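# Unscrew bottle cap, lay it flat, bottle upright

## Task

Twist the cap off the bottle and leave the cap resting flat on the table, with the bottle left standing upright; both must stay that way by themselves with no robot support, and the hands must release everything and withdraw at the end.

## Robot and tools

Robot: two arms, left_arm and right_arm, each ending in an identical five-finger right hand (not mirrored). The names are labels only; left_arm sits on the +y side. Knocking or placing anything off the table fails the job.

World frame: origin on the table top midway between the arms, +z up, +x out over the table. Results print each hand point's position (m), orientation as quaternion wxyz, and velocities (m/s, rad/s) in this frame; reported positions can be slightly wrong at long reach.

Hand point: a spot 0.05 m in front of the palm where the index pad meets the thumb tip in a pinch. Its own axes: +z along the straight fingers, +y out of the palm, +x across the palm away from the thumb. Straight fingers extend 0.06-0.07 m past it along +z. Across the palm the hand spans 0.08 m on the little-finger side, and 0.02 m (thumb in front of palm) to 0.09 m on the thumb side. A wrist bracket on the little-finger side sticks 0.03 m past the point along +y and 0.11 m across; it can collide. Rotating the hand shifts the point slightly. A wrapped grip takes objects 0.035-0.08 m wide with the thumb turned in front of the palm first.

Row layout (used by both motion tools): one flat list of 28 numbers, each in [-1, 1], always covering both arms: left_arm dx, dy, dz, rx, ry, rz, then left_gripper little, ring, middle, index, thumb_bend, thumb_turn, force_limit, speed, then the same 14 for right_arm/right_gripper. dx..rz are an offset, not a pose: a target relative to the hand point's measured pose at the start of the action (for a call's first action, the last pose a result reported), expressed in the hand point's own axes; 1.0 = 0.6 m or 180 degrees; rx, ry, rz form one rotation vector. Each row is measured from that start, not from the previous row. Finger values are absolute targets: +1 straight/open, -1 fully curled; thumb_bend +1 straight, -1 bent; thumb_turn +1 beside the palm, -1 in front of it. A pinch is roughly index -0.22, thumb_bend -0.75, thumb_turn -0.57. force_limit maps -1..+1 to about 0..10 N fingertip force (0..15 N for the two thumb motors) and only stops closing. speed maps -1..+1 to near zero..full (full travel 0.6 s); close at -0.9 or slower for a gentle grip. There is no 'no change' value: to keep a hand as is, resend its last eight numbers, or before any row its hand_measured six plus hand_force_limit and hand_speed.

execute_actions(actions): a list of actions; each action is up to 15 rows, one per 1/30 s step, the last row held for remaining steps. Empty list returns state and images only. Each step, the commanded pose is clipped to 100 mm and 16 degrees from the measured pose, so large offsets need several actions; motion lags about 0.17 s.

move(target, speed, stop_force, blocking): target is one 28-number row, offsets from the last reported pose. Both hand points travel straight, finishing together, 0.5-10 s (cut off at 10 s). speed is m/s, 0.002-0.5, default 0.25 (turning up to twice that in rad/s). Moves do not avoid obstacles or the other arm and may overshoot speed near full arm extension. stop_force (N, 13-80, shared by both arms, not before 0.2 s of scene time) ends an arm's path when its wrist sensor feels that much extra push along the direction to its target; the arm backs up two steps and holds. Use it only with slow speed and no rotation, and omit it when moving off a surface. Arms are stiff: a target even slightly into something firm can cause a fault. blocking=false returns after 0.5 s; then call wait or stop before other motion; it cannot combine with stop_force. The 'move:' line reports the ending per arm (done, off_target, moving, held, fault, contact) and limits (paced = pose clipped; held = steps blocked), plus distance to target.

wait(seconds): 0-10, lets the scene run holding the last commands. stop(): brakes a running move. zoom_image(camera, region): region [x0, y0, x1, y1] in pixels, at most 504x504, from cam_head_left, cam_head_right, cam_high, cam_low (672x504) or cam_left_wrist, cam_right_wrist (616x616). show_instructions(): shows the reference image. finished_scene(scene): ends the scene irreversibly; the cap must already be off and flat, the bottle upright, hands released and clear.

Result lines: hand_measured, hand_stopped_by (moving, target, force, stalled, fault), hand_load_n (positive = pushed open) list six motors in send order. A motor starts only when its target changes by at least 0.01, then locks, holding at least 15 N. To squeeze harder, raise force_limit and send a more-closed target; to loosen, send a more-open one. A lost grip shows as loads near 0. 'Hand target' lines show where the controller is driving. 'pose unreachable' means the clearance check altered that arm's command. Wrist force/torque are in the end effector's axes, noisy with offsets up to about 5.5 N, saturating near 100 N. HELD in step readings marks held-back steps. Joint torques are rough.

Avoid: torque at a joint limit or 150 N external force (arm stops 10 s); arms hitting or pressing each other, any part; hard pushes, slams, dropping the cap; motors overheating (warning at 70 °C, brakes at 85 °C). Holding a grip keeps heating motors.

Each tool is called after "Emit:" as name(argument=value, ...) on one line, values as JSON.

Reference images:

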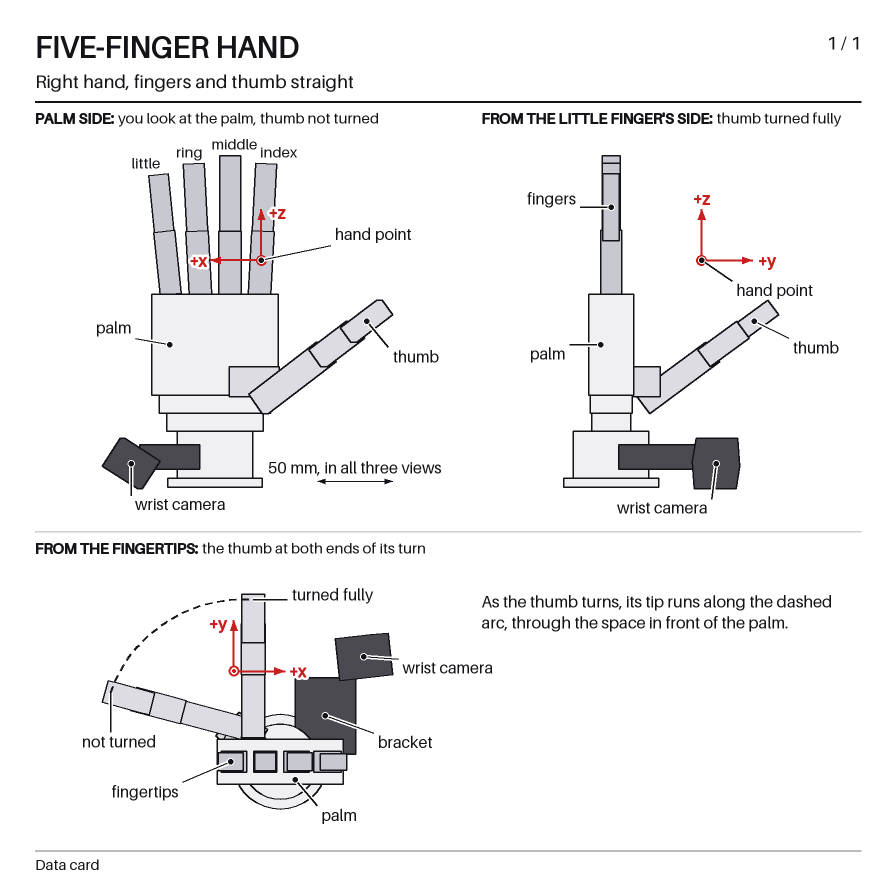

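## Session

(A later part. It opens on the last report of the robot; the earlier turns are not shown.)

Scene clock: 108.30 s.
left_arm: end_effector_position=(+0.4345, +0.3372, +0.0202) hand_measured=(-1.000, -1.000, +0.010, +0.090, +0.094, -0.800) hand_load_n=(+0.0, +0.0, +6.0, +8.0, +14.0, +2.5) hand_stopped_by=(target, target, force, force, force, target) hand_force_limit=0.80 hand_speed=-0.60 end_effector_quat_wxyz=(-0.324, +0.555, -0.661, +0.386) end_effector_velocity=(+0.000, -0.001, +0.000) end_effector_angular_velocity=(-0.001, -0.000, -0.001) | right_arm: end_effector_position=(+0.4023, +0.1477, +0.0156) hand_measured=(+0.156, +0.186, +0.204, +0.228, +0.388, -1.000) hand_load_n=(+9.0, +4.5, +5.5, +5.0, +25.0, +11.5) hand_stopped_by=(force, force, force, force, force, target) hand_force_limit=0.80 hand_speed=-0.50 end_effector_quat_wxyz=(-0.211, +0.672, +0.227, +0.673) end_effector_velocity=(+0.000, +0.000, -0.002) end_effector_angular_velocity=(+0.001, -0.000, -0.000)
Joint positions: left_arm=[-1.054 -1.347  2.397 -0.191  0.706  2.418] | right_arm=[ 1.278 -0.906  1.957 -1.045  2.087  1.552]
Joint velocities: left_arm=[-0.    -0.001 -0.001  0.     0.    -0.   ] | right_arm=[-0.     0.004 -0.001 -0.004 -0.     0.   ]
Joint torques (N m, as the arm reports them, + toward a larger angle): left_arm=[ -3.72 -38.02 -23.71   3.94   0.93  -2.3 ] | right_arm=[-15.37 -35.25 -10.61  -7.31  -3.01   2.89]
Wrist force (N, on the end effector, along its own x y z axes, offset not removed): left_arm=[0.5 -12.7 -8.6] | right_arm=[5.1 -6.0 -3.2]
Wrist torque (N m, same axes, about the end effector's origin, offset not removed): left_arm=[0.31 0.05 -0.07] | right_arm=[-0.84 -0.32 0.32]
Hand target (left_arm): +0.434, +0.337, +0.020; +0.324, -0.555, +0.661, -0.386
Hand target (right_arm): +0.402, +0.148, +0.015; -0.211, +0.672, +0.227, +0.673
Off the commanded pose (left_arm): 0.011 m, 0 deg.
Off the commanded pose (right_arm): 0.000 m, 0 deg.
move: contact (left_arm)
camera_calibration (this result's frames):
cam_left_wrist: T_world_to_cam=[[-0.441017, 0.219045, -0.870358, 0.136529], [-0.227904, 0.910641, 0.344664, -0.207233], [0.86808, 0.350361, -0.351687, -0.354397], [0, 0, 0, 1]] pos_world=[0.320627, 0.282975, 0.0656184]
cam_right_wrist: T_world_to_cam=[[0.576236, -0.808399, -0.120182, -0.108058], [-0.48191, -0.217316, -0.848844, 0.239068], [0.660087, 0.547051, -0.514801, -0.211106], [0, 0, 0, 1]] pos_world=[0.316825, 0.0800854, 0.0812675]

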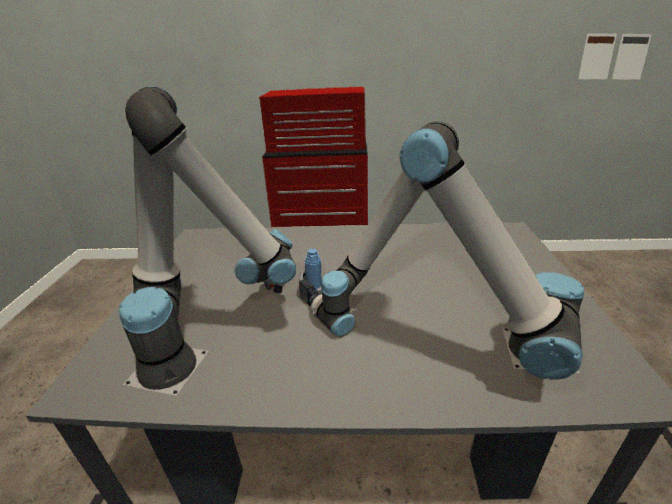

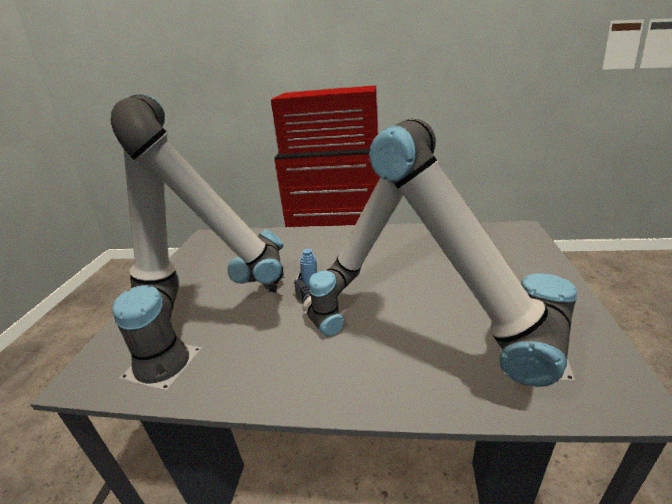

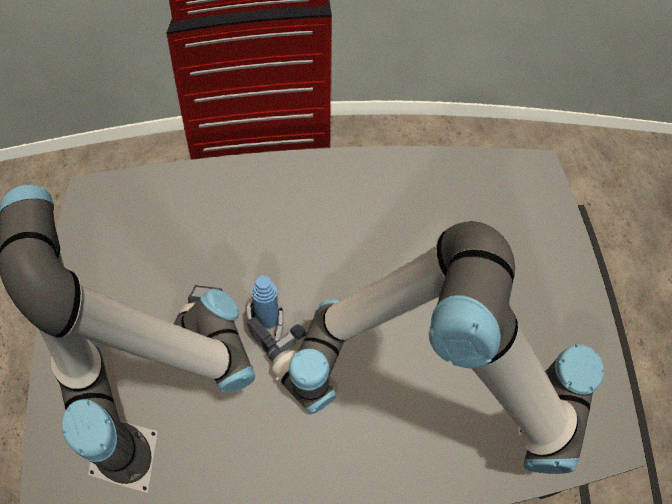

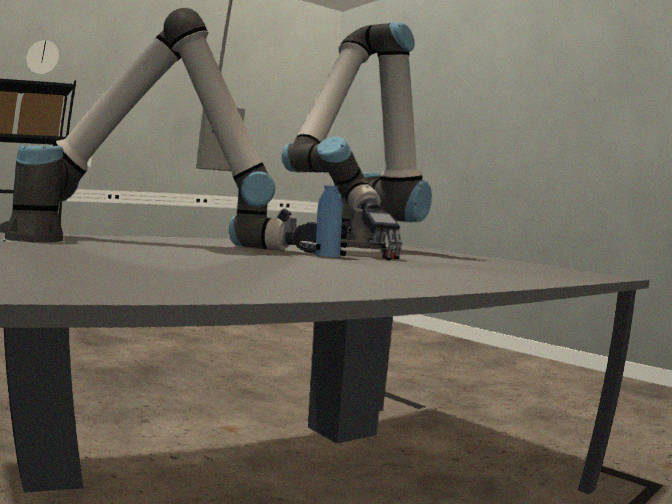

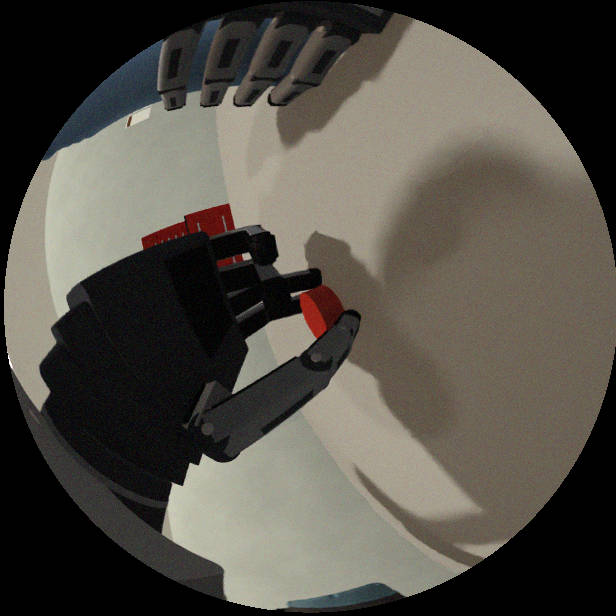

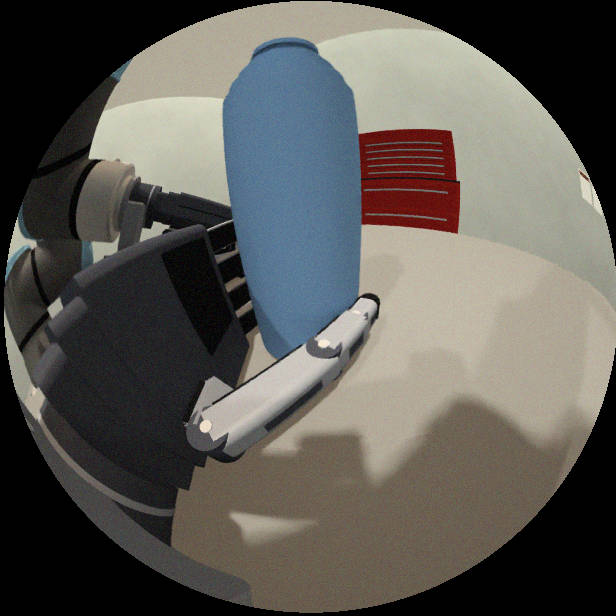

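Emit:
move(target=[0,-0.005,-0.003,0,0,0,-1,-1,0.35,0.35,0.3,-0.8,0.8,-0.3,0,0,0,0,0,0,-1,-1,-1,-1,-0.6,-1,0.8,-0.5], speed=0.02)

Emit:
move(target=[-0.1,-0.3,-0.17,0,0,0,-1,-1,0.35,0.35,0.3,-0.8,0.8,-0.3,0,0,0,0,0,0,1,1,1,1,1,-1,0.8,-0.3], speed=0.15)

Emit:
move(target=[0,0,0,0,0,0,-1,-1,0.35,0.35,0.3,-0.8,0.8,-0.3,0.01,-0.02,-0.22,0,0,0,1,1,1,1,1,-1,0.8,-0.3], speed=0.1)

Emit:
move(target=[0,0,0,0,0,0,-1,-1,0.35,0.35,0.3,-0.8,0.8,-0.3,0.3,0,-0.1,0,0,0,1,1,1,1,1,-1,0.8,-0.3], speed=0.2)

Scene clock: 109.33 s.
left_arm: end_effector_position=(+0.4344, +0.3372, +0.0235) hand_measured=(-1.000, -1.000, +0.350, +0.350, +0.300, -0.800) hand_load_n=(+0.0, +0.0, +0.0, +0.0, +0.0, +0.0) hand_stopped_by=(target, target, target, target, target, target) hand_force_limit=0.80 hand_speed=-0.30 end_effector_quat_wxyz=(-0.324, +0.555, -0.661, +0.386) end_effector_velocity=(+0.000, -0.001, +0.002) end_effector_angular_velocity=(-0.001, -0.000, -0.000) | right_arm: end_effector_position=(+0.4023, +0.1477, +0.0155) hand_measured=(+0.156, +0.186, +0.204, +0.228, +0.388, -1.000) hand_load_n=(+9.0, +4.5, +5.5, +5.0, +25.0, +11.5) hand_stopped_by=(force, force, force, force, force, target) hand_force_limit=0.80 hand_speed=-0.50 end_effector_quat_wxyz=(-0.211, +0.672, +0.227, +0.673) end_effector_velocity=(+0.000, +0.000, +0.000) end_effector_angular_velocity=(+0.000, -0.000, -0.000)
Joint positions: left_arm=[-1.054 -1.354  2.396 -0.182  0.706  2.418] | right_arm=[ 1.278 -0.905  1.957 -1.045  2.087  1.552]
Joint velocities: left_arm=[-0.    -0.004 -0.002  0.005 -0.    -0.   ] | right_arm=[ 0. -0. -0. -0.  0. -0.]
Joint torques (N m, as the arm reports them, + toward a larger angle): left_arm=[-10.56 -45.83 -27.51   3.88  -3.89  -2.03] | right_arm=[-13.98 -54.87 -13.02   0.6   -2.67   1.51]
Wrist force (N, on the end effector, along its own x y z axes, offset not removed): left_arm=[-0.3 -0.8 -3.8] | right_arm=[-0.9 -1.4 -1.7]
Wrist torque (N m, same axes, about the end effector's origin, offset not removed): left_arm=[-0.06 0.19 -0.05] | right_arm=[-0.22 0.24 -0.07]
Hand target (left_arm): +0.434, +0.337, +0.024; +0.324, -0.555, +0.661, -0.386
Hand target (right_arm): +0.402, +0.148, +0.016; -0.211, +0.672, +0.227, +0.673
Off the commanded pose (left_arm): 0.000 m, 0 deg.
Off the commanded pose (right_arm): 0.000 m, 0 deg.
move: done
camera_calibration (this result's frames):
cam_left_wrist: T_world_to_cam=[[-0.441019, 0.219047, -0.870356, 0.139333], [-0.227892, 0.910644, 0.344662, -0.208394], [0.868083, 0.35035, -0.351693, -0.353176], [0, 0, 0, 1]] pos_world=[0.320543, 0.282988, 0.0688854]
cam_right_wrist: T_world_to_cam=[[0.576243, -0.808394, -0.120181, -0.108076], [-0.481909, -0.217322, -0.848843, 0.238991], [0.660082, 0.547056, -0.514802, -0.211155], [0, 0, 0, 1]] pos_world=[0.31683, 0.0800839, 0.081174]

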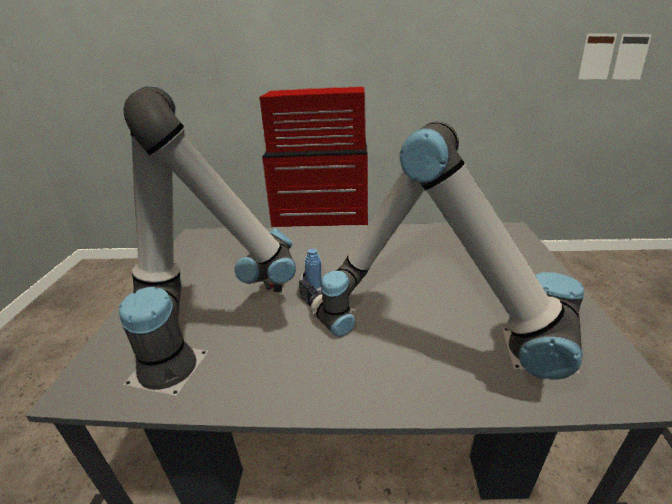

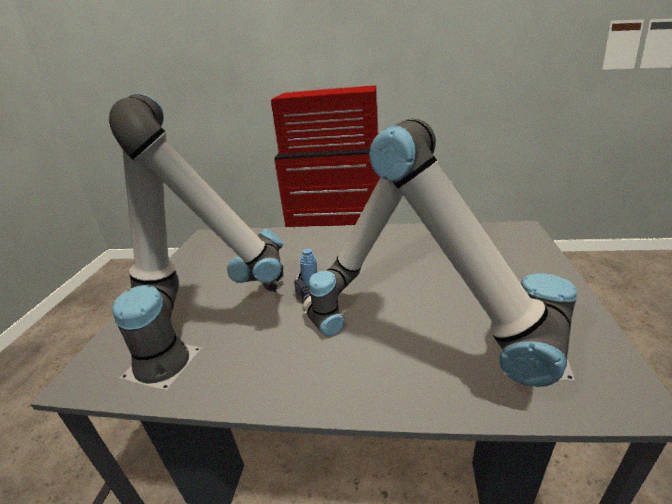

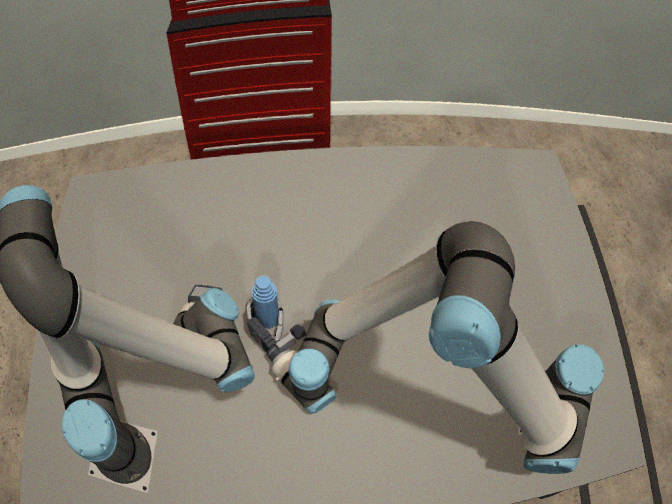

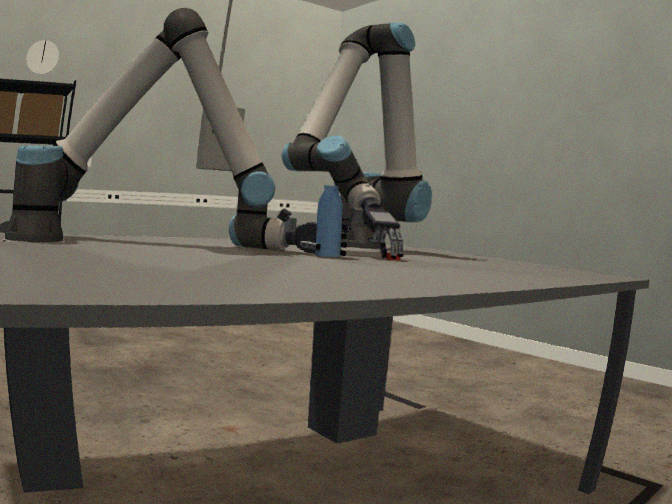

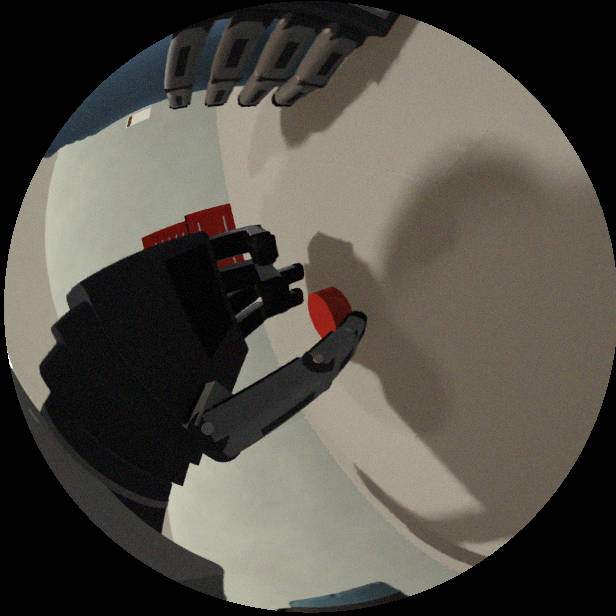

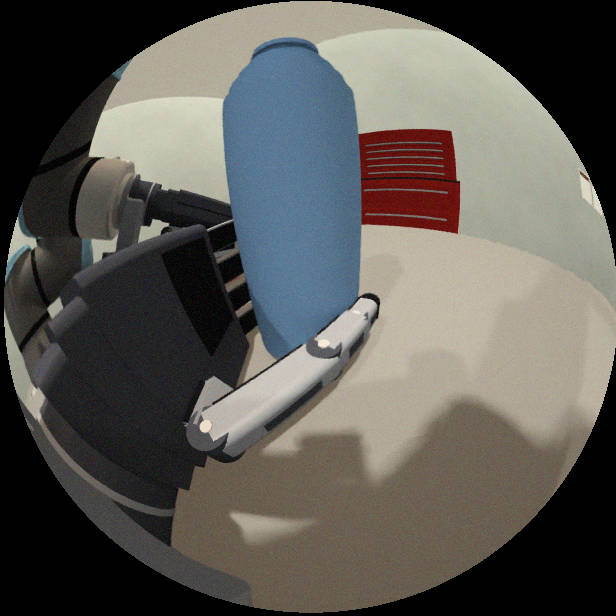

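Scene clock: 111.37 s.
left_arm: end_effector_position=(+0.4445, +0.3959, +0.2299) hand_measured=(-1.000, -1.000, +0.350, +0.350, +0.300, -0.800) hand_load_n=(+0.0, +0.0, +0.0, +0.0, +0.0, +0.0) hand_stopped_by=(target, target, target, target, target, target) hand_force_limit=0.80 hand_speed=-0.30 end_effector_quat_wxyz=(-0.324, +0.555, -0.661, +0.386) end_effector_velocity=(-0.000, +0.001, +0.003) end_effector_angular_velocity=(+0.000, +0.000, +0.001) | right_arm: end_effector_position=(+0.4023, +0.1477, +0.0155) hand_measured=(+1.000, +1.000, +1.000, +1.000, +1.000, -1.000) hand_load_n=(+0.0, +0.0, +0.0, +0.0, +0.0, +0.0) hand_stopped_by=(target, target, target, target, target, target) hand_force_limit=0.80 hand_speed=-0.30 end_effector_quat_wxyz=(-0.211, +0.672, +0.227, +0.673) end_effector_velocity=(+0.000, +0.001, +0.000) end_effector_angular_velocity=(-0.001, -0.000, +0.000)
Joint positions: left_arm=[-0.954 -1.761  2.28   0.261  0.774  2.527] | right_arm=[ 1.278 -0.905  1.957 -1.045  2.087  1.552]
Joint velocities: left_arm=[ 0.001 -0.004 -0.002  0.007  0.    -0.   ] | right_arm=[ 0.    -0.    -0.001  0.002 -0.    -0.   ]
Joint torques (N m, as the arm reports them, + toward a larger angle): left_arm=[ 11.05 -24.96 -44.3    3.48   1.21   1.3 ] | right_arm=[-13.56 -38.24 -12.68  -4.6   -2.72   1.52]
Wrist force (N, on the end effector, along its own x y z axes, offset not removed): left_arm=[-0.2 0.7 -3.6] | right_arm=[-0.9 -4.4 -1.4]
Wrist torque (N m, same axes, about the end effector's origin, offset not removed): left_arm=[0.21 0.12 0.12] | right_arm=[-0.90 0.35 -0.20]
Hand target (left_arm): +0.444, +0.396, +0.230; +0.324, -0.555, +0.661, -0.386
Hand target (right_arm): +0.402, +0.148, +0.016; -0.211, +0.672, +0.227, +0.673
Off the commanded pose (left_arm): 0.001 m, 0 deg.
Off the commanded pose (right_arm): 0.000 m, 0 deg.
move: done
camera_calibration (this result's frames):
cam_left_wrist: T_world_to_cam=[[-0.441004, 0.219071, -0.870358, 0.310593], [-0.227926, 0.910624, 0.344694, -0.330696], [0.868081, 0.350389, -0.351657, -0.309963], [0, 0, 0, 1]] pos_world=[0.330672, 0.341705, 0.275315]
cam_right_wrist: T_world_to_cam=[[0.576242, -0.808395, -0.120176, -0.108075], [-0.481913, -0.21733, -0.848839, 0.239], [0.66008, 0.547051, -0.51481, -0.211149], [0, 0, 0, 1]] pos_world=[0.316829, 0.0800834, 0.0811827]

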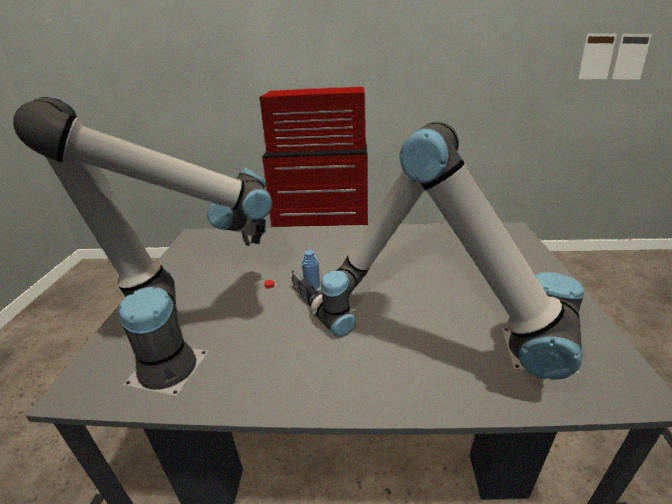

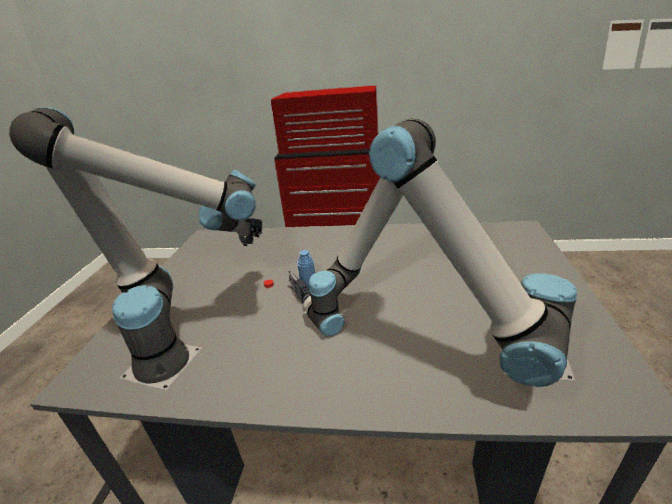

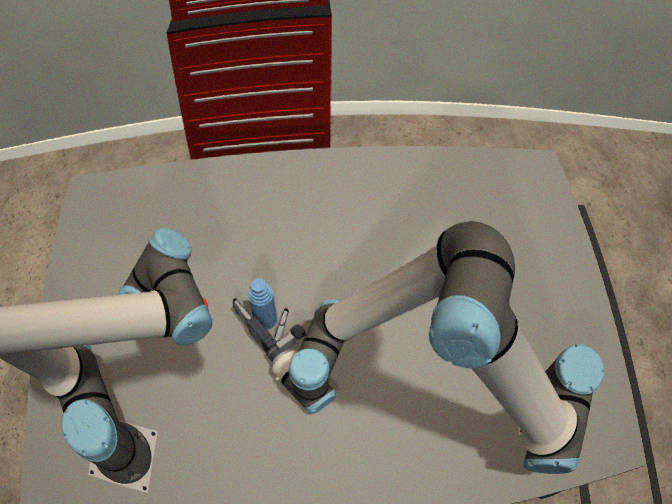

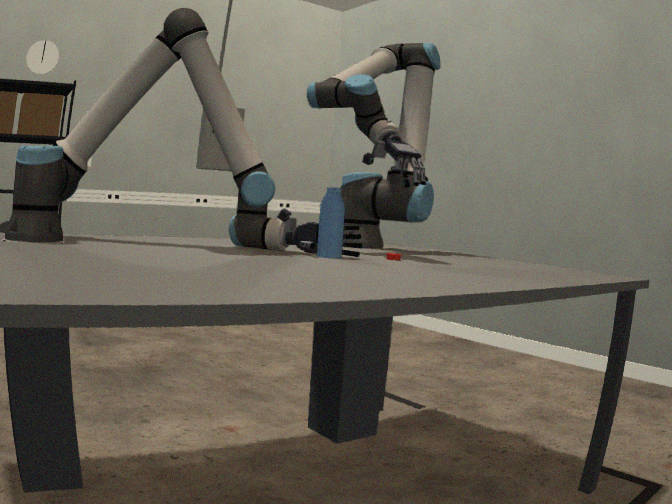

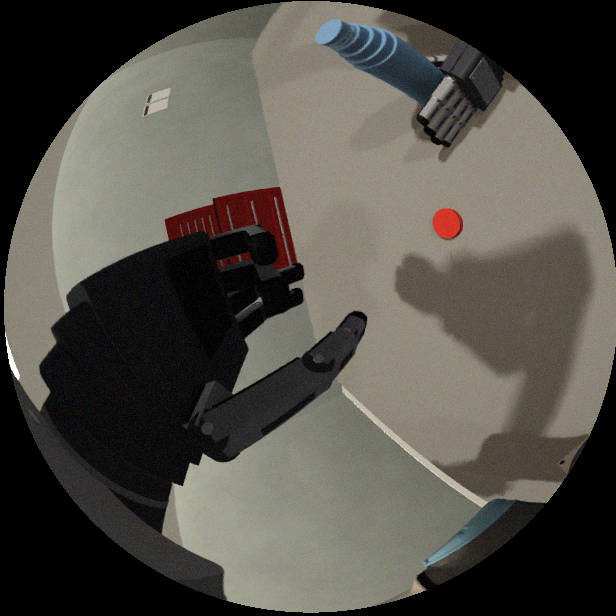

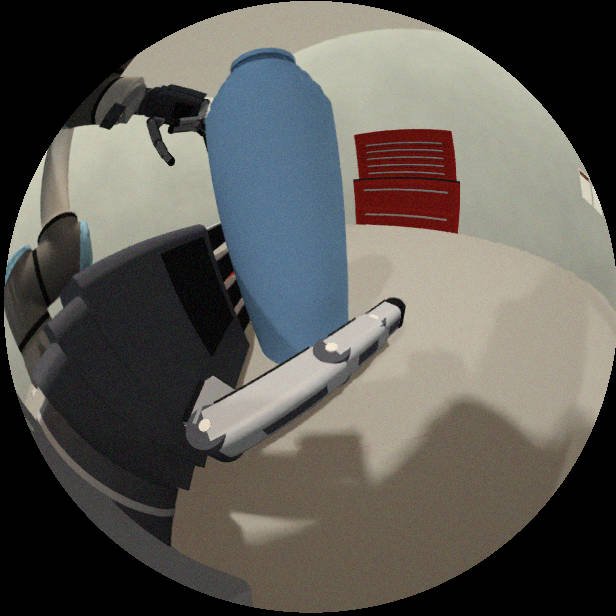

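Scene clock: 113.23 s.
left_arm: end_effector_position=(+0.4445, +0.3959, +0.2299) hand_measured=(-1.000, -1.000, +0.350, +0.350, +0.300, -0.800) hand_load_n=(+0.0, +0.0, +0.0, +0.0, +0.0, +0.0) hand_stopped_by=(target, target, target, target, target, target) hand_force_limit=0.80 hand_speed=-0.30 end_effector_quat_wxyz=(-0.324, +0.555, -0.661, +0.386) end_effector_velocity=(-0.000, +0.001, -0.000) end_effector_angular_velocity=(+0.002, +0.001, +0.000) | right_arm: end_effector_position=(+0.2887, +0.0801, +0.0219) hand_measured=(+1.000, +1.000, +1.000, +1.000, +1.000, -1.000) hand_load_n=(+0.0, +0.0, +0.0, +0.0, +0.0, +0.0) hand_stopped_by=(target, target, target, target, target, target) hand_force_limit=0.80 hand_speed=-0.30 end_effector_quat_wxyz=(-0.211, +0.672, +0.227, +0.673) end_effector_velocity=(-0.002, -0.000, +0.001) end_effector_angular_velocity=(+0.001, -0.000, +0.000)
Joint positions: left_arm=[-0.954 -1.761  2.28   0.261  0.774  2.527] | right_arm=[ 1.411 -0.983  2.117 -1.126  2.22   1.553]
Joint velocities: left_arm=[ 0.     0.     0.     0.001 -0.     0.   ] | right_arm=[ 0.003 -0.002  0.001  0.     0.003 -0.   ]
Joint torques (N m, as the arm reports them, + toward a larger angle): left_arm=[  3.74  -9.45 -26.8   -0.1   -0.69   1.4 ] | right_arm=[ 19.82 -75.74  -7.75  -5.13   3.34   0.19]
Wrist force (N, on the end effector, along its own x y z axes, offset not removed): left_arm=[-1.8 0.1 -3.0] | right_arm=[-0.1 -4.7 1.7]
Wrist torque (N m, same axes, about the end effector's origin, offset not removed): left_arm=[0.04 0.38 -0.03] | right_arm=[-1.14 -0.09 0.08]
Hand target (left_arm): +0.445, +0.396, +0.230; +0.324, -0.555, +0.661, -0.386
Hand target (right_arm): +0.288, +0.080, +0.022; -0.211, +0.672, +0.227, +0.673
Off the commanded pose (left_arm): 0.000 m, 0 deg.
Off the commanded pose (right_arm): 0.000 m, 0 deg.
move: done
camera_calibration (this result's frames):
cam_left_wrist: T_world_to_cam=[[-0.441013, 0.219066, -0.870355, 0.310596], [-0.227922, 0.910626, 0.344692, -0.330699], [0.868078, 0.350386, -0.351668, -0.30996], [0, 0, 0, 1]] pos_world=[0.330673, 0.341707, 0.275315]
cam_right_wrist: T_world_to_cam=[[0.576261, -0.808391, -0.120115, -0.0965792], [-0.481831, -0.217341, -0.848883, 0.174982], [0.660123, 0.547053, -0.514752, -0.0958824], [0, 0, 0, 1]] pos_world=[0.203261, 0.0124099, 0.0875828]

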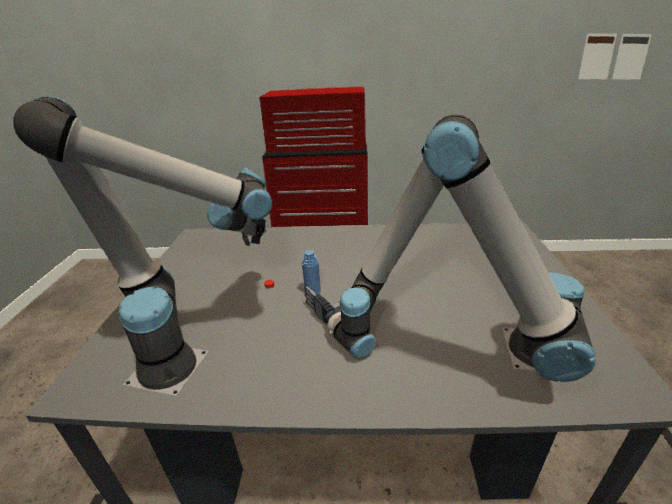

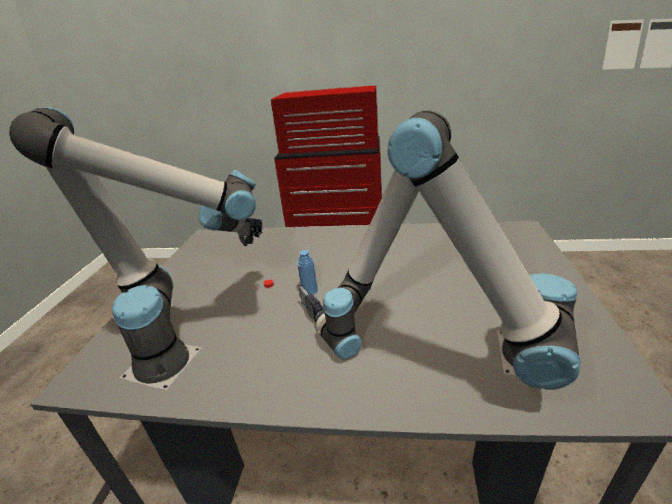

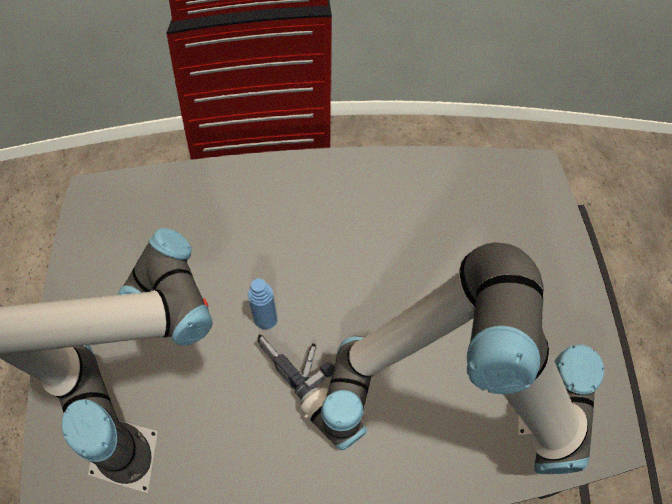

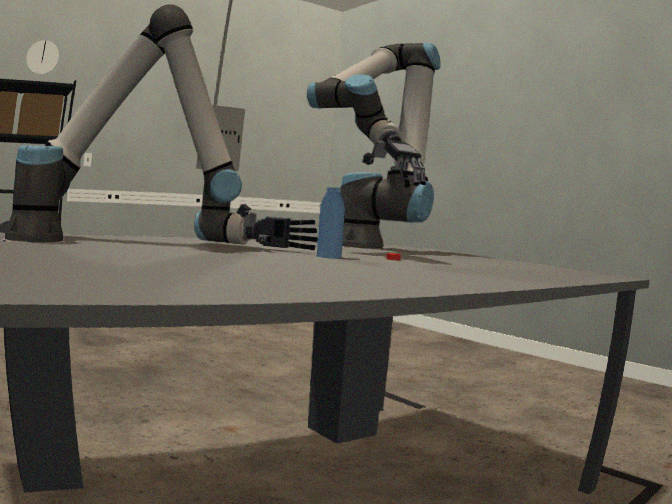

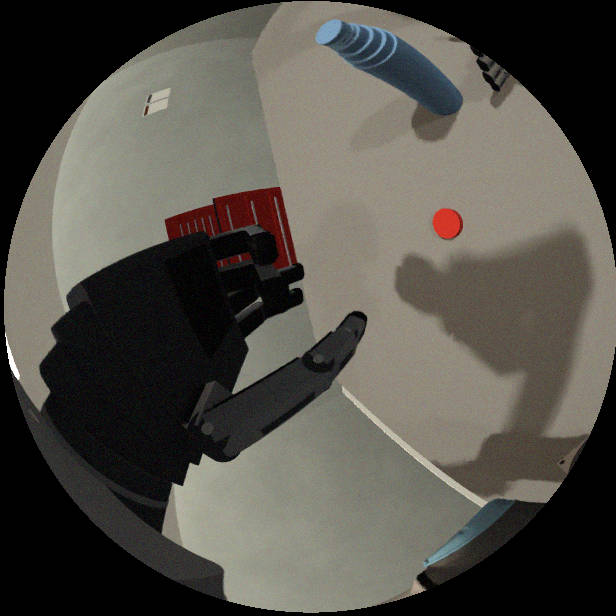

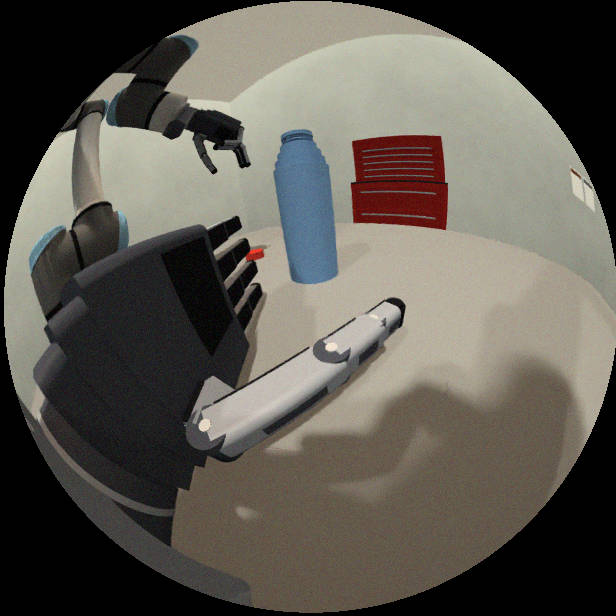

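Scene clock: 114.83 s.
left_arm: end_effector_position=(+0.4445, +0.3959, +0.2299) hand_measured=(-1.000, -1.000, +0.350, +0.350, +0.300, -0.800) hand_load_n=(+0.0, +0.0, +0.0, +0.0, +0.0, +0.0) hand_stopped_by=(target, target, target, target, target, target) hand_force_limit=0.80 hand_speed=-0.30 end_effector_quat_wxyz=(-0.324, +0.555, -0.661, +0.386) end_effector_velocity=(+0.000, -0.000, +0.000) end_effector_angular_velocity=(-0.001, -0.001, -0.000) | right_arm: end_effector_position=(+0.2387, +0.0486, +0.2022) hand_measured=(+1.000, +1.000, +1.000, +1.000, +1.000, -1.000) hand_load_n=(+0.0, +0.0, +0.0, +0.0, +0.0, +0.0) hand_stopped_by=(target, target, target, target, target, target) hand_force_limit=0.80 hand_speed=-0.30 end_effector_quat_wxyz=(-0.211, +0.672, +0.227, +0.673) end_effector_velocity=(-0.000, +0.001, +0.002) end_effector_angular_velocity=(+0.002, +0.000, +0.000)
Joint positions: left_arm=[-0.954 -1.761  2.28   0.261  0.774  2.527] | right_arm=[ 1.483 -1.304  2.125 -0.814  2.291  1.554]
Joint velocities: left_arm=[-0.    -0.001 -0.    -0.     0.     0.   ] | right_arm=[ 0.001 -0.002 -0.002  0.004  0.001  0.001]
Joint torques (N m, as the arm reports them, + toward a larger angle): left_arm=[  3.34  -9.96 -26.45  -0.24  -0.59   1.28] | right_arm=[ 20.04 -63.78 -45.13   2.82   3.66   3.61]
Wrist force (N, on the end effector, along its own x y z axes, offset not removed): left_arm=[-1.8 -1.4 -0.1] | right_arm=[0.1 2.7 0.6]
Wrist torque (N m, same axes, about the end effector's origin, offset not removed): left_arm=[-0.41 0.30 -0.07] | right_arm=[0.32 -0.09 0.10]
Hand target (left_arm): +0.445, +0.396, +0.230; +0.324, -0.555, +0.661, -0.386
Hand target (right_arm): +0.239, +0.049, +0.202; -0.211, +0.672, +0.227, +0.673
Off the commanded pose (left_arm): 0.000 m, 0 deg.
Off the commanded pose (right_arm): 0.000 m, 0 deg.
move: done
camera_calibration (this result's frames):
cam_left_wrist: T_world_to_cam=[[-0.441013, 0.219066, -0.870355, 0.310596], [-0.227922, 0.910626, 0.344691, -0.330699], [0.868078, 0.350386, -0.351668, -0.30996], [0, 0, 0, 1]] pos_world=[0.330673, 0.341707, 0.275315]
cam_right_wrist: T_world_to_cam=[[0.576289, -0.808384, -0.12003, -0.0715589], [-0.481691, -0.217338, -0.848963, 0.297002], [0.660201, 0.547065, -0.514641, 0.0471356], [0, 0, 0, 1]] pos_world=[0.153183, -0.0190835, 0.267812]

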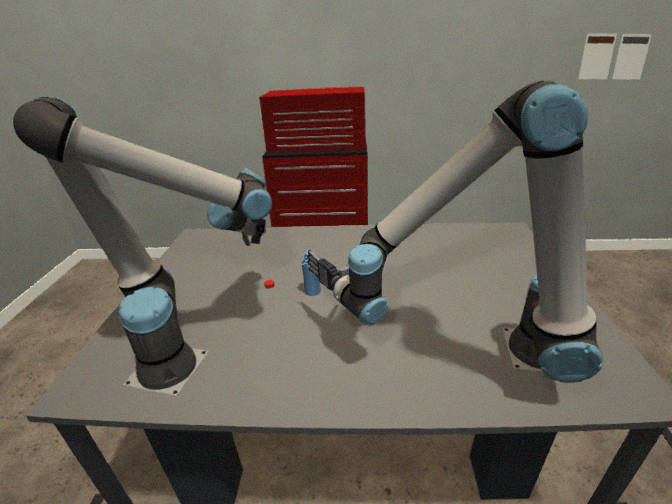

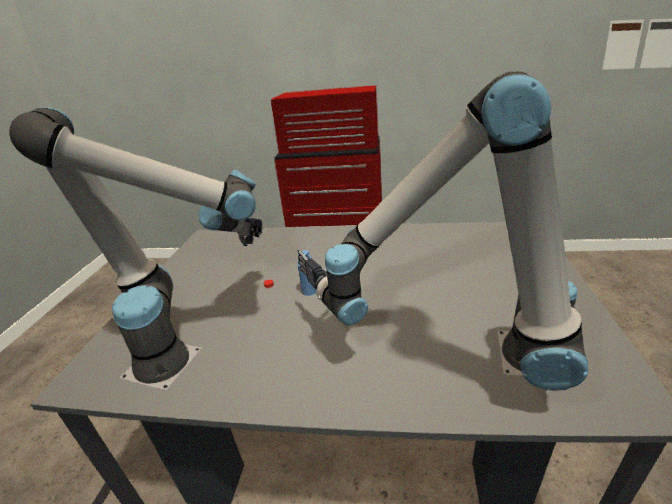

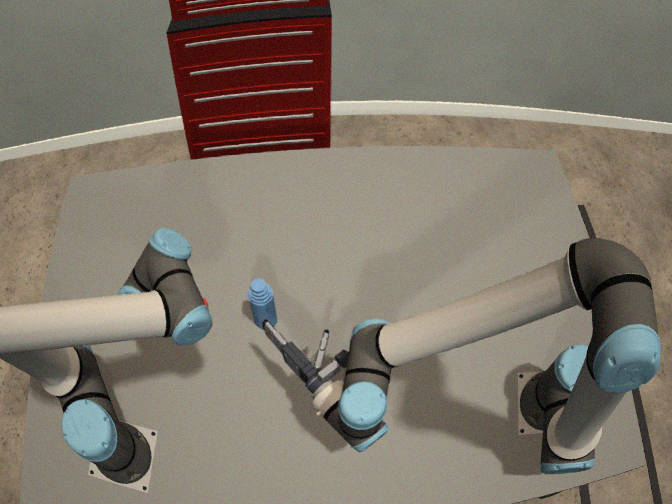

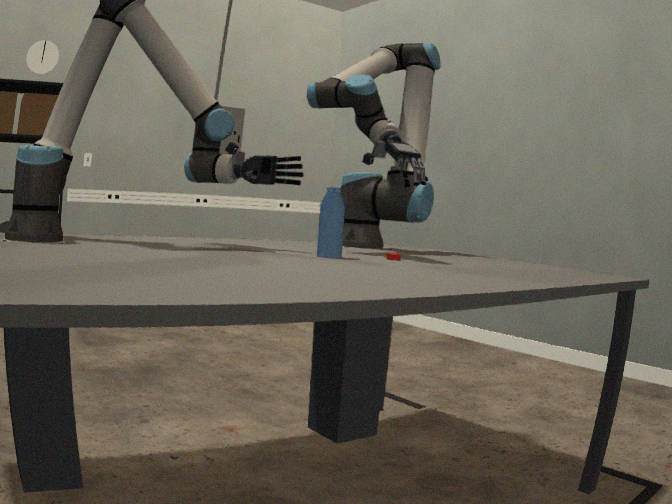

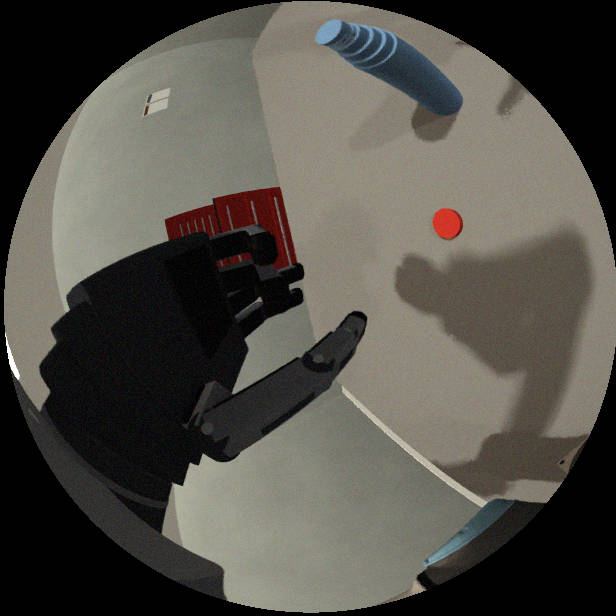

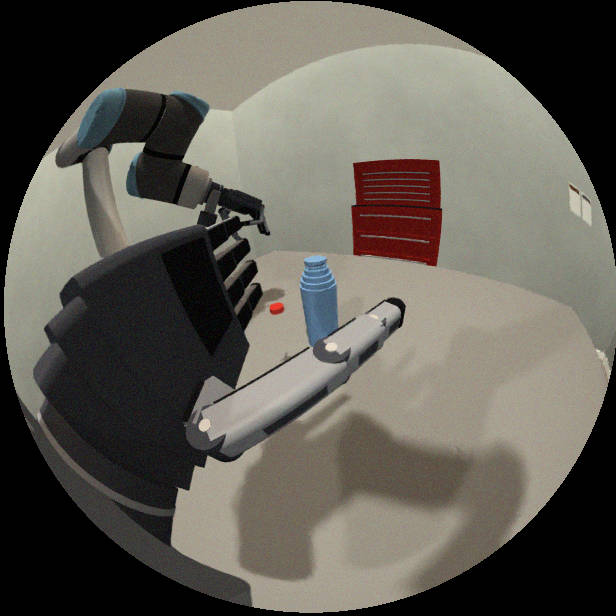

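Emit:
finished_scene(scene=1)

The scene is finished: the task was done.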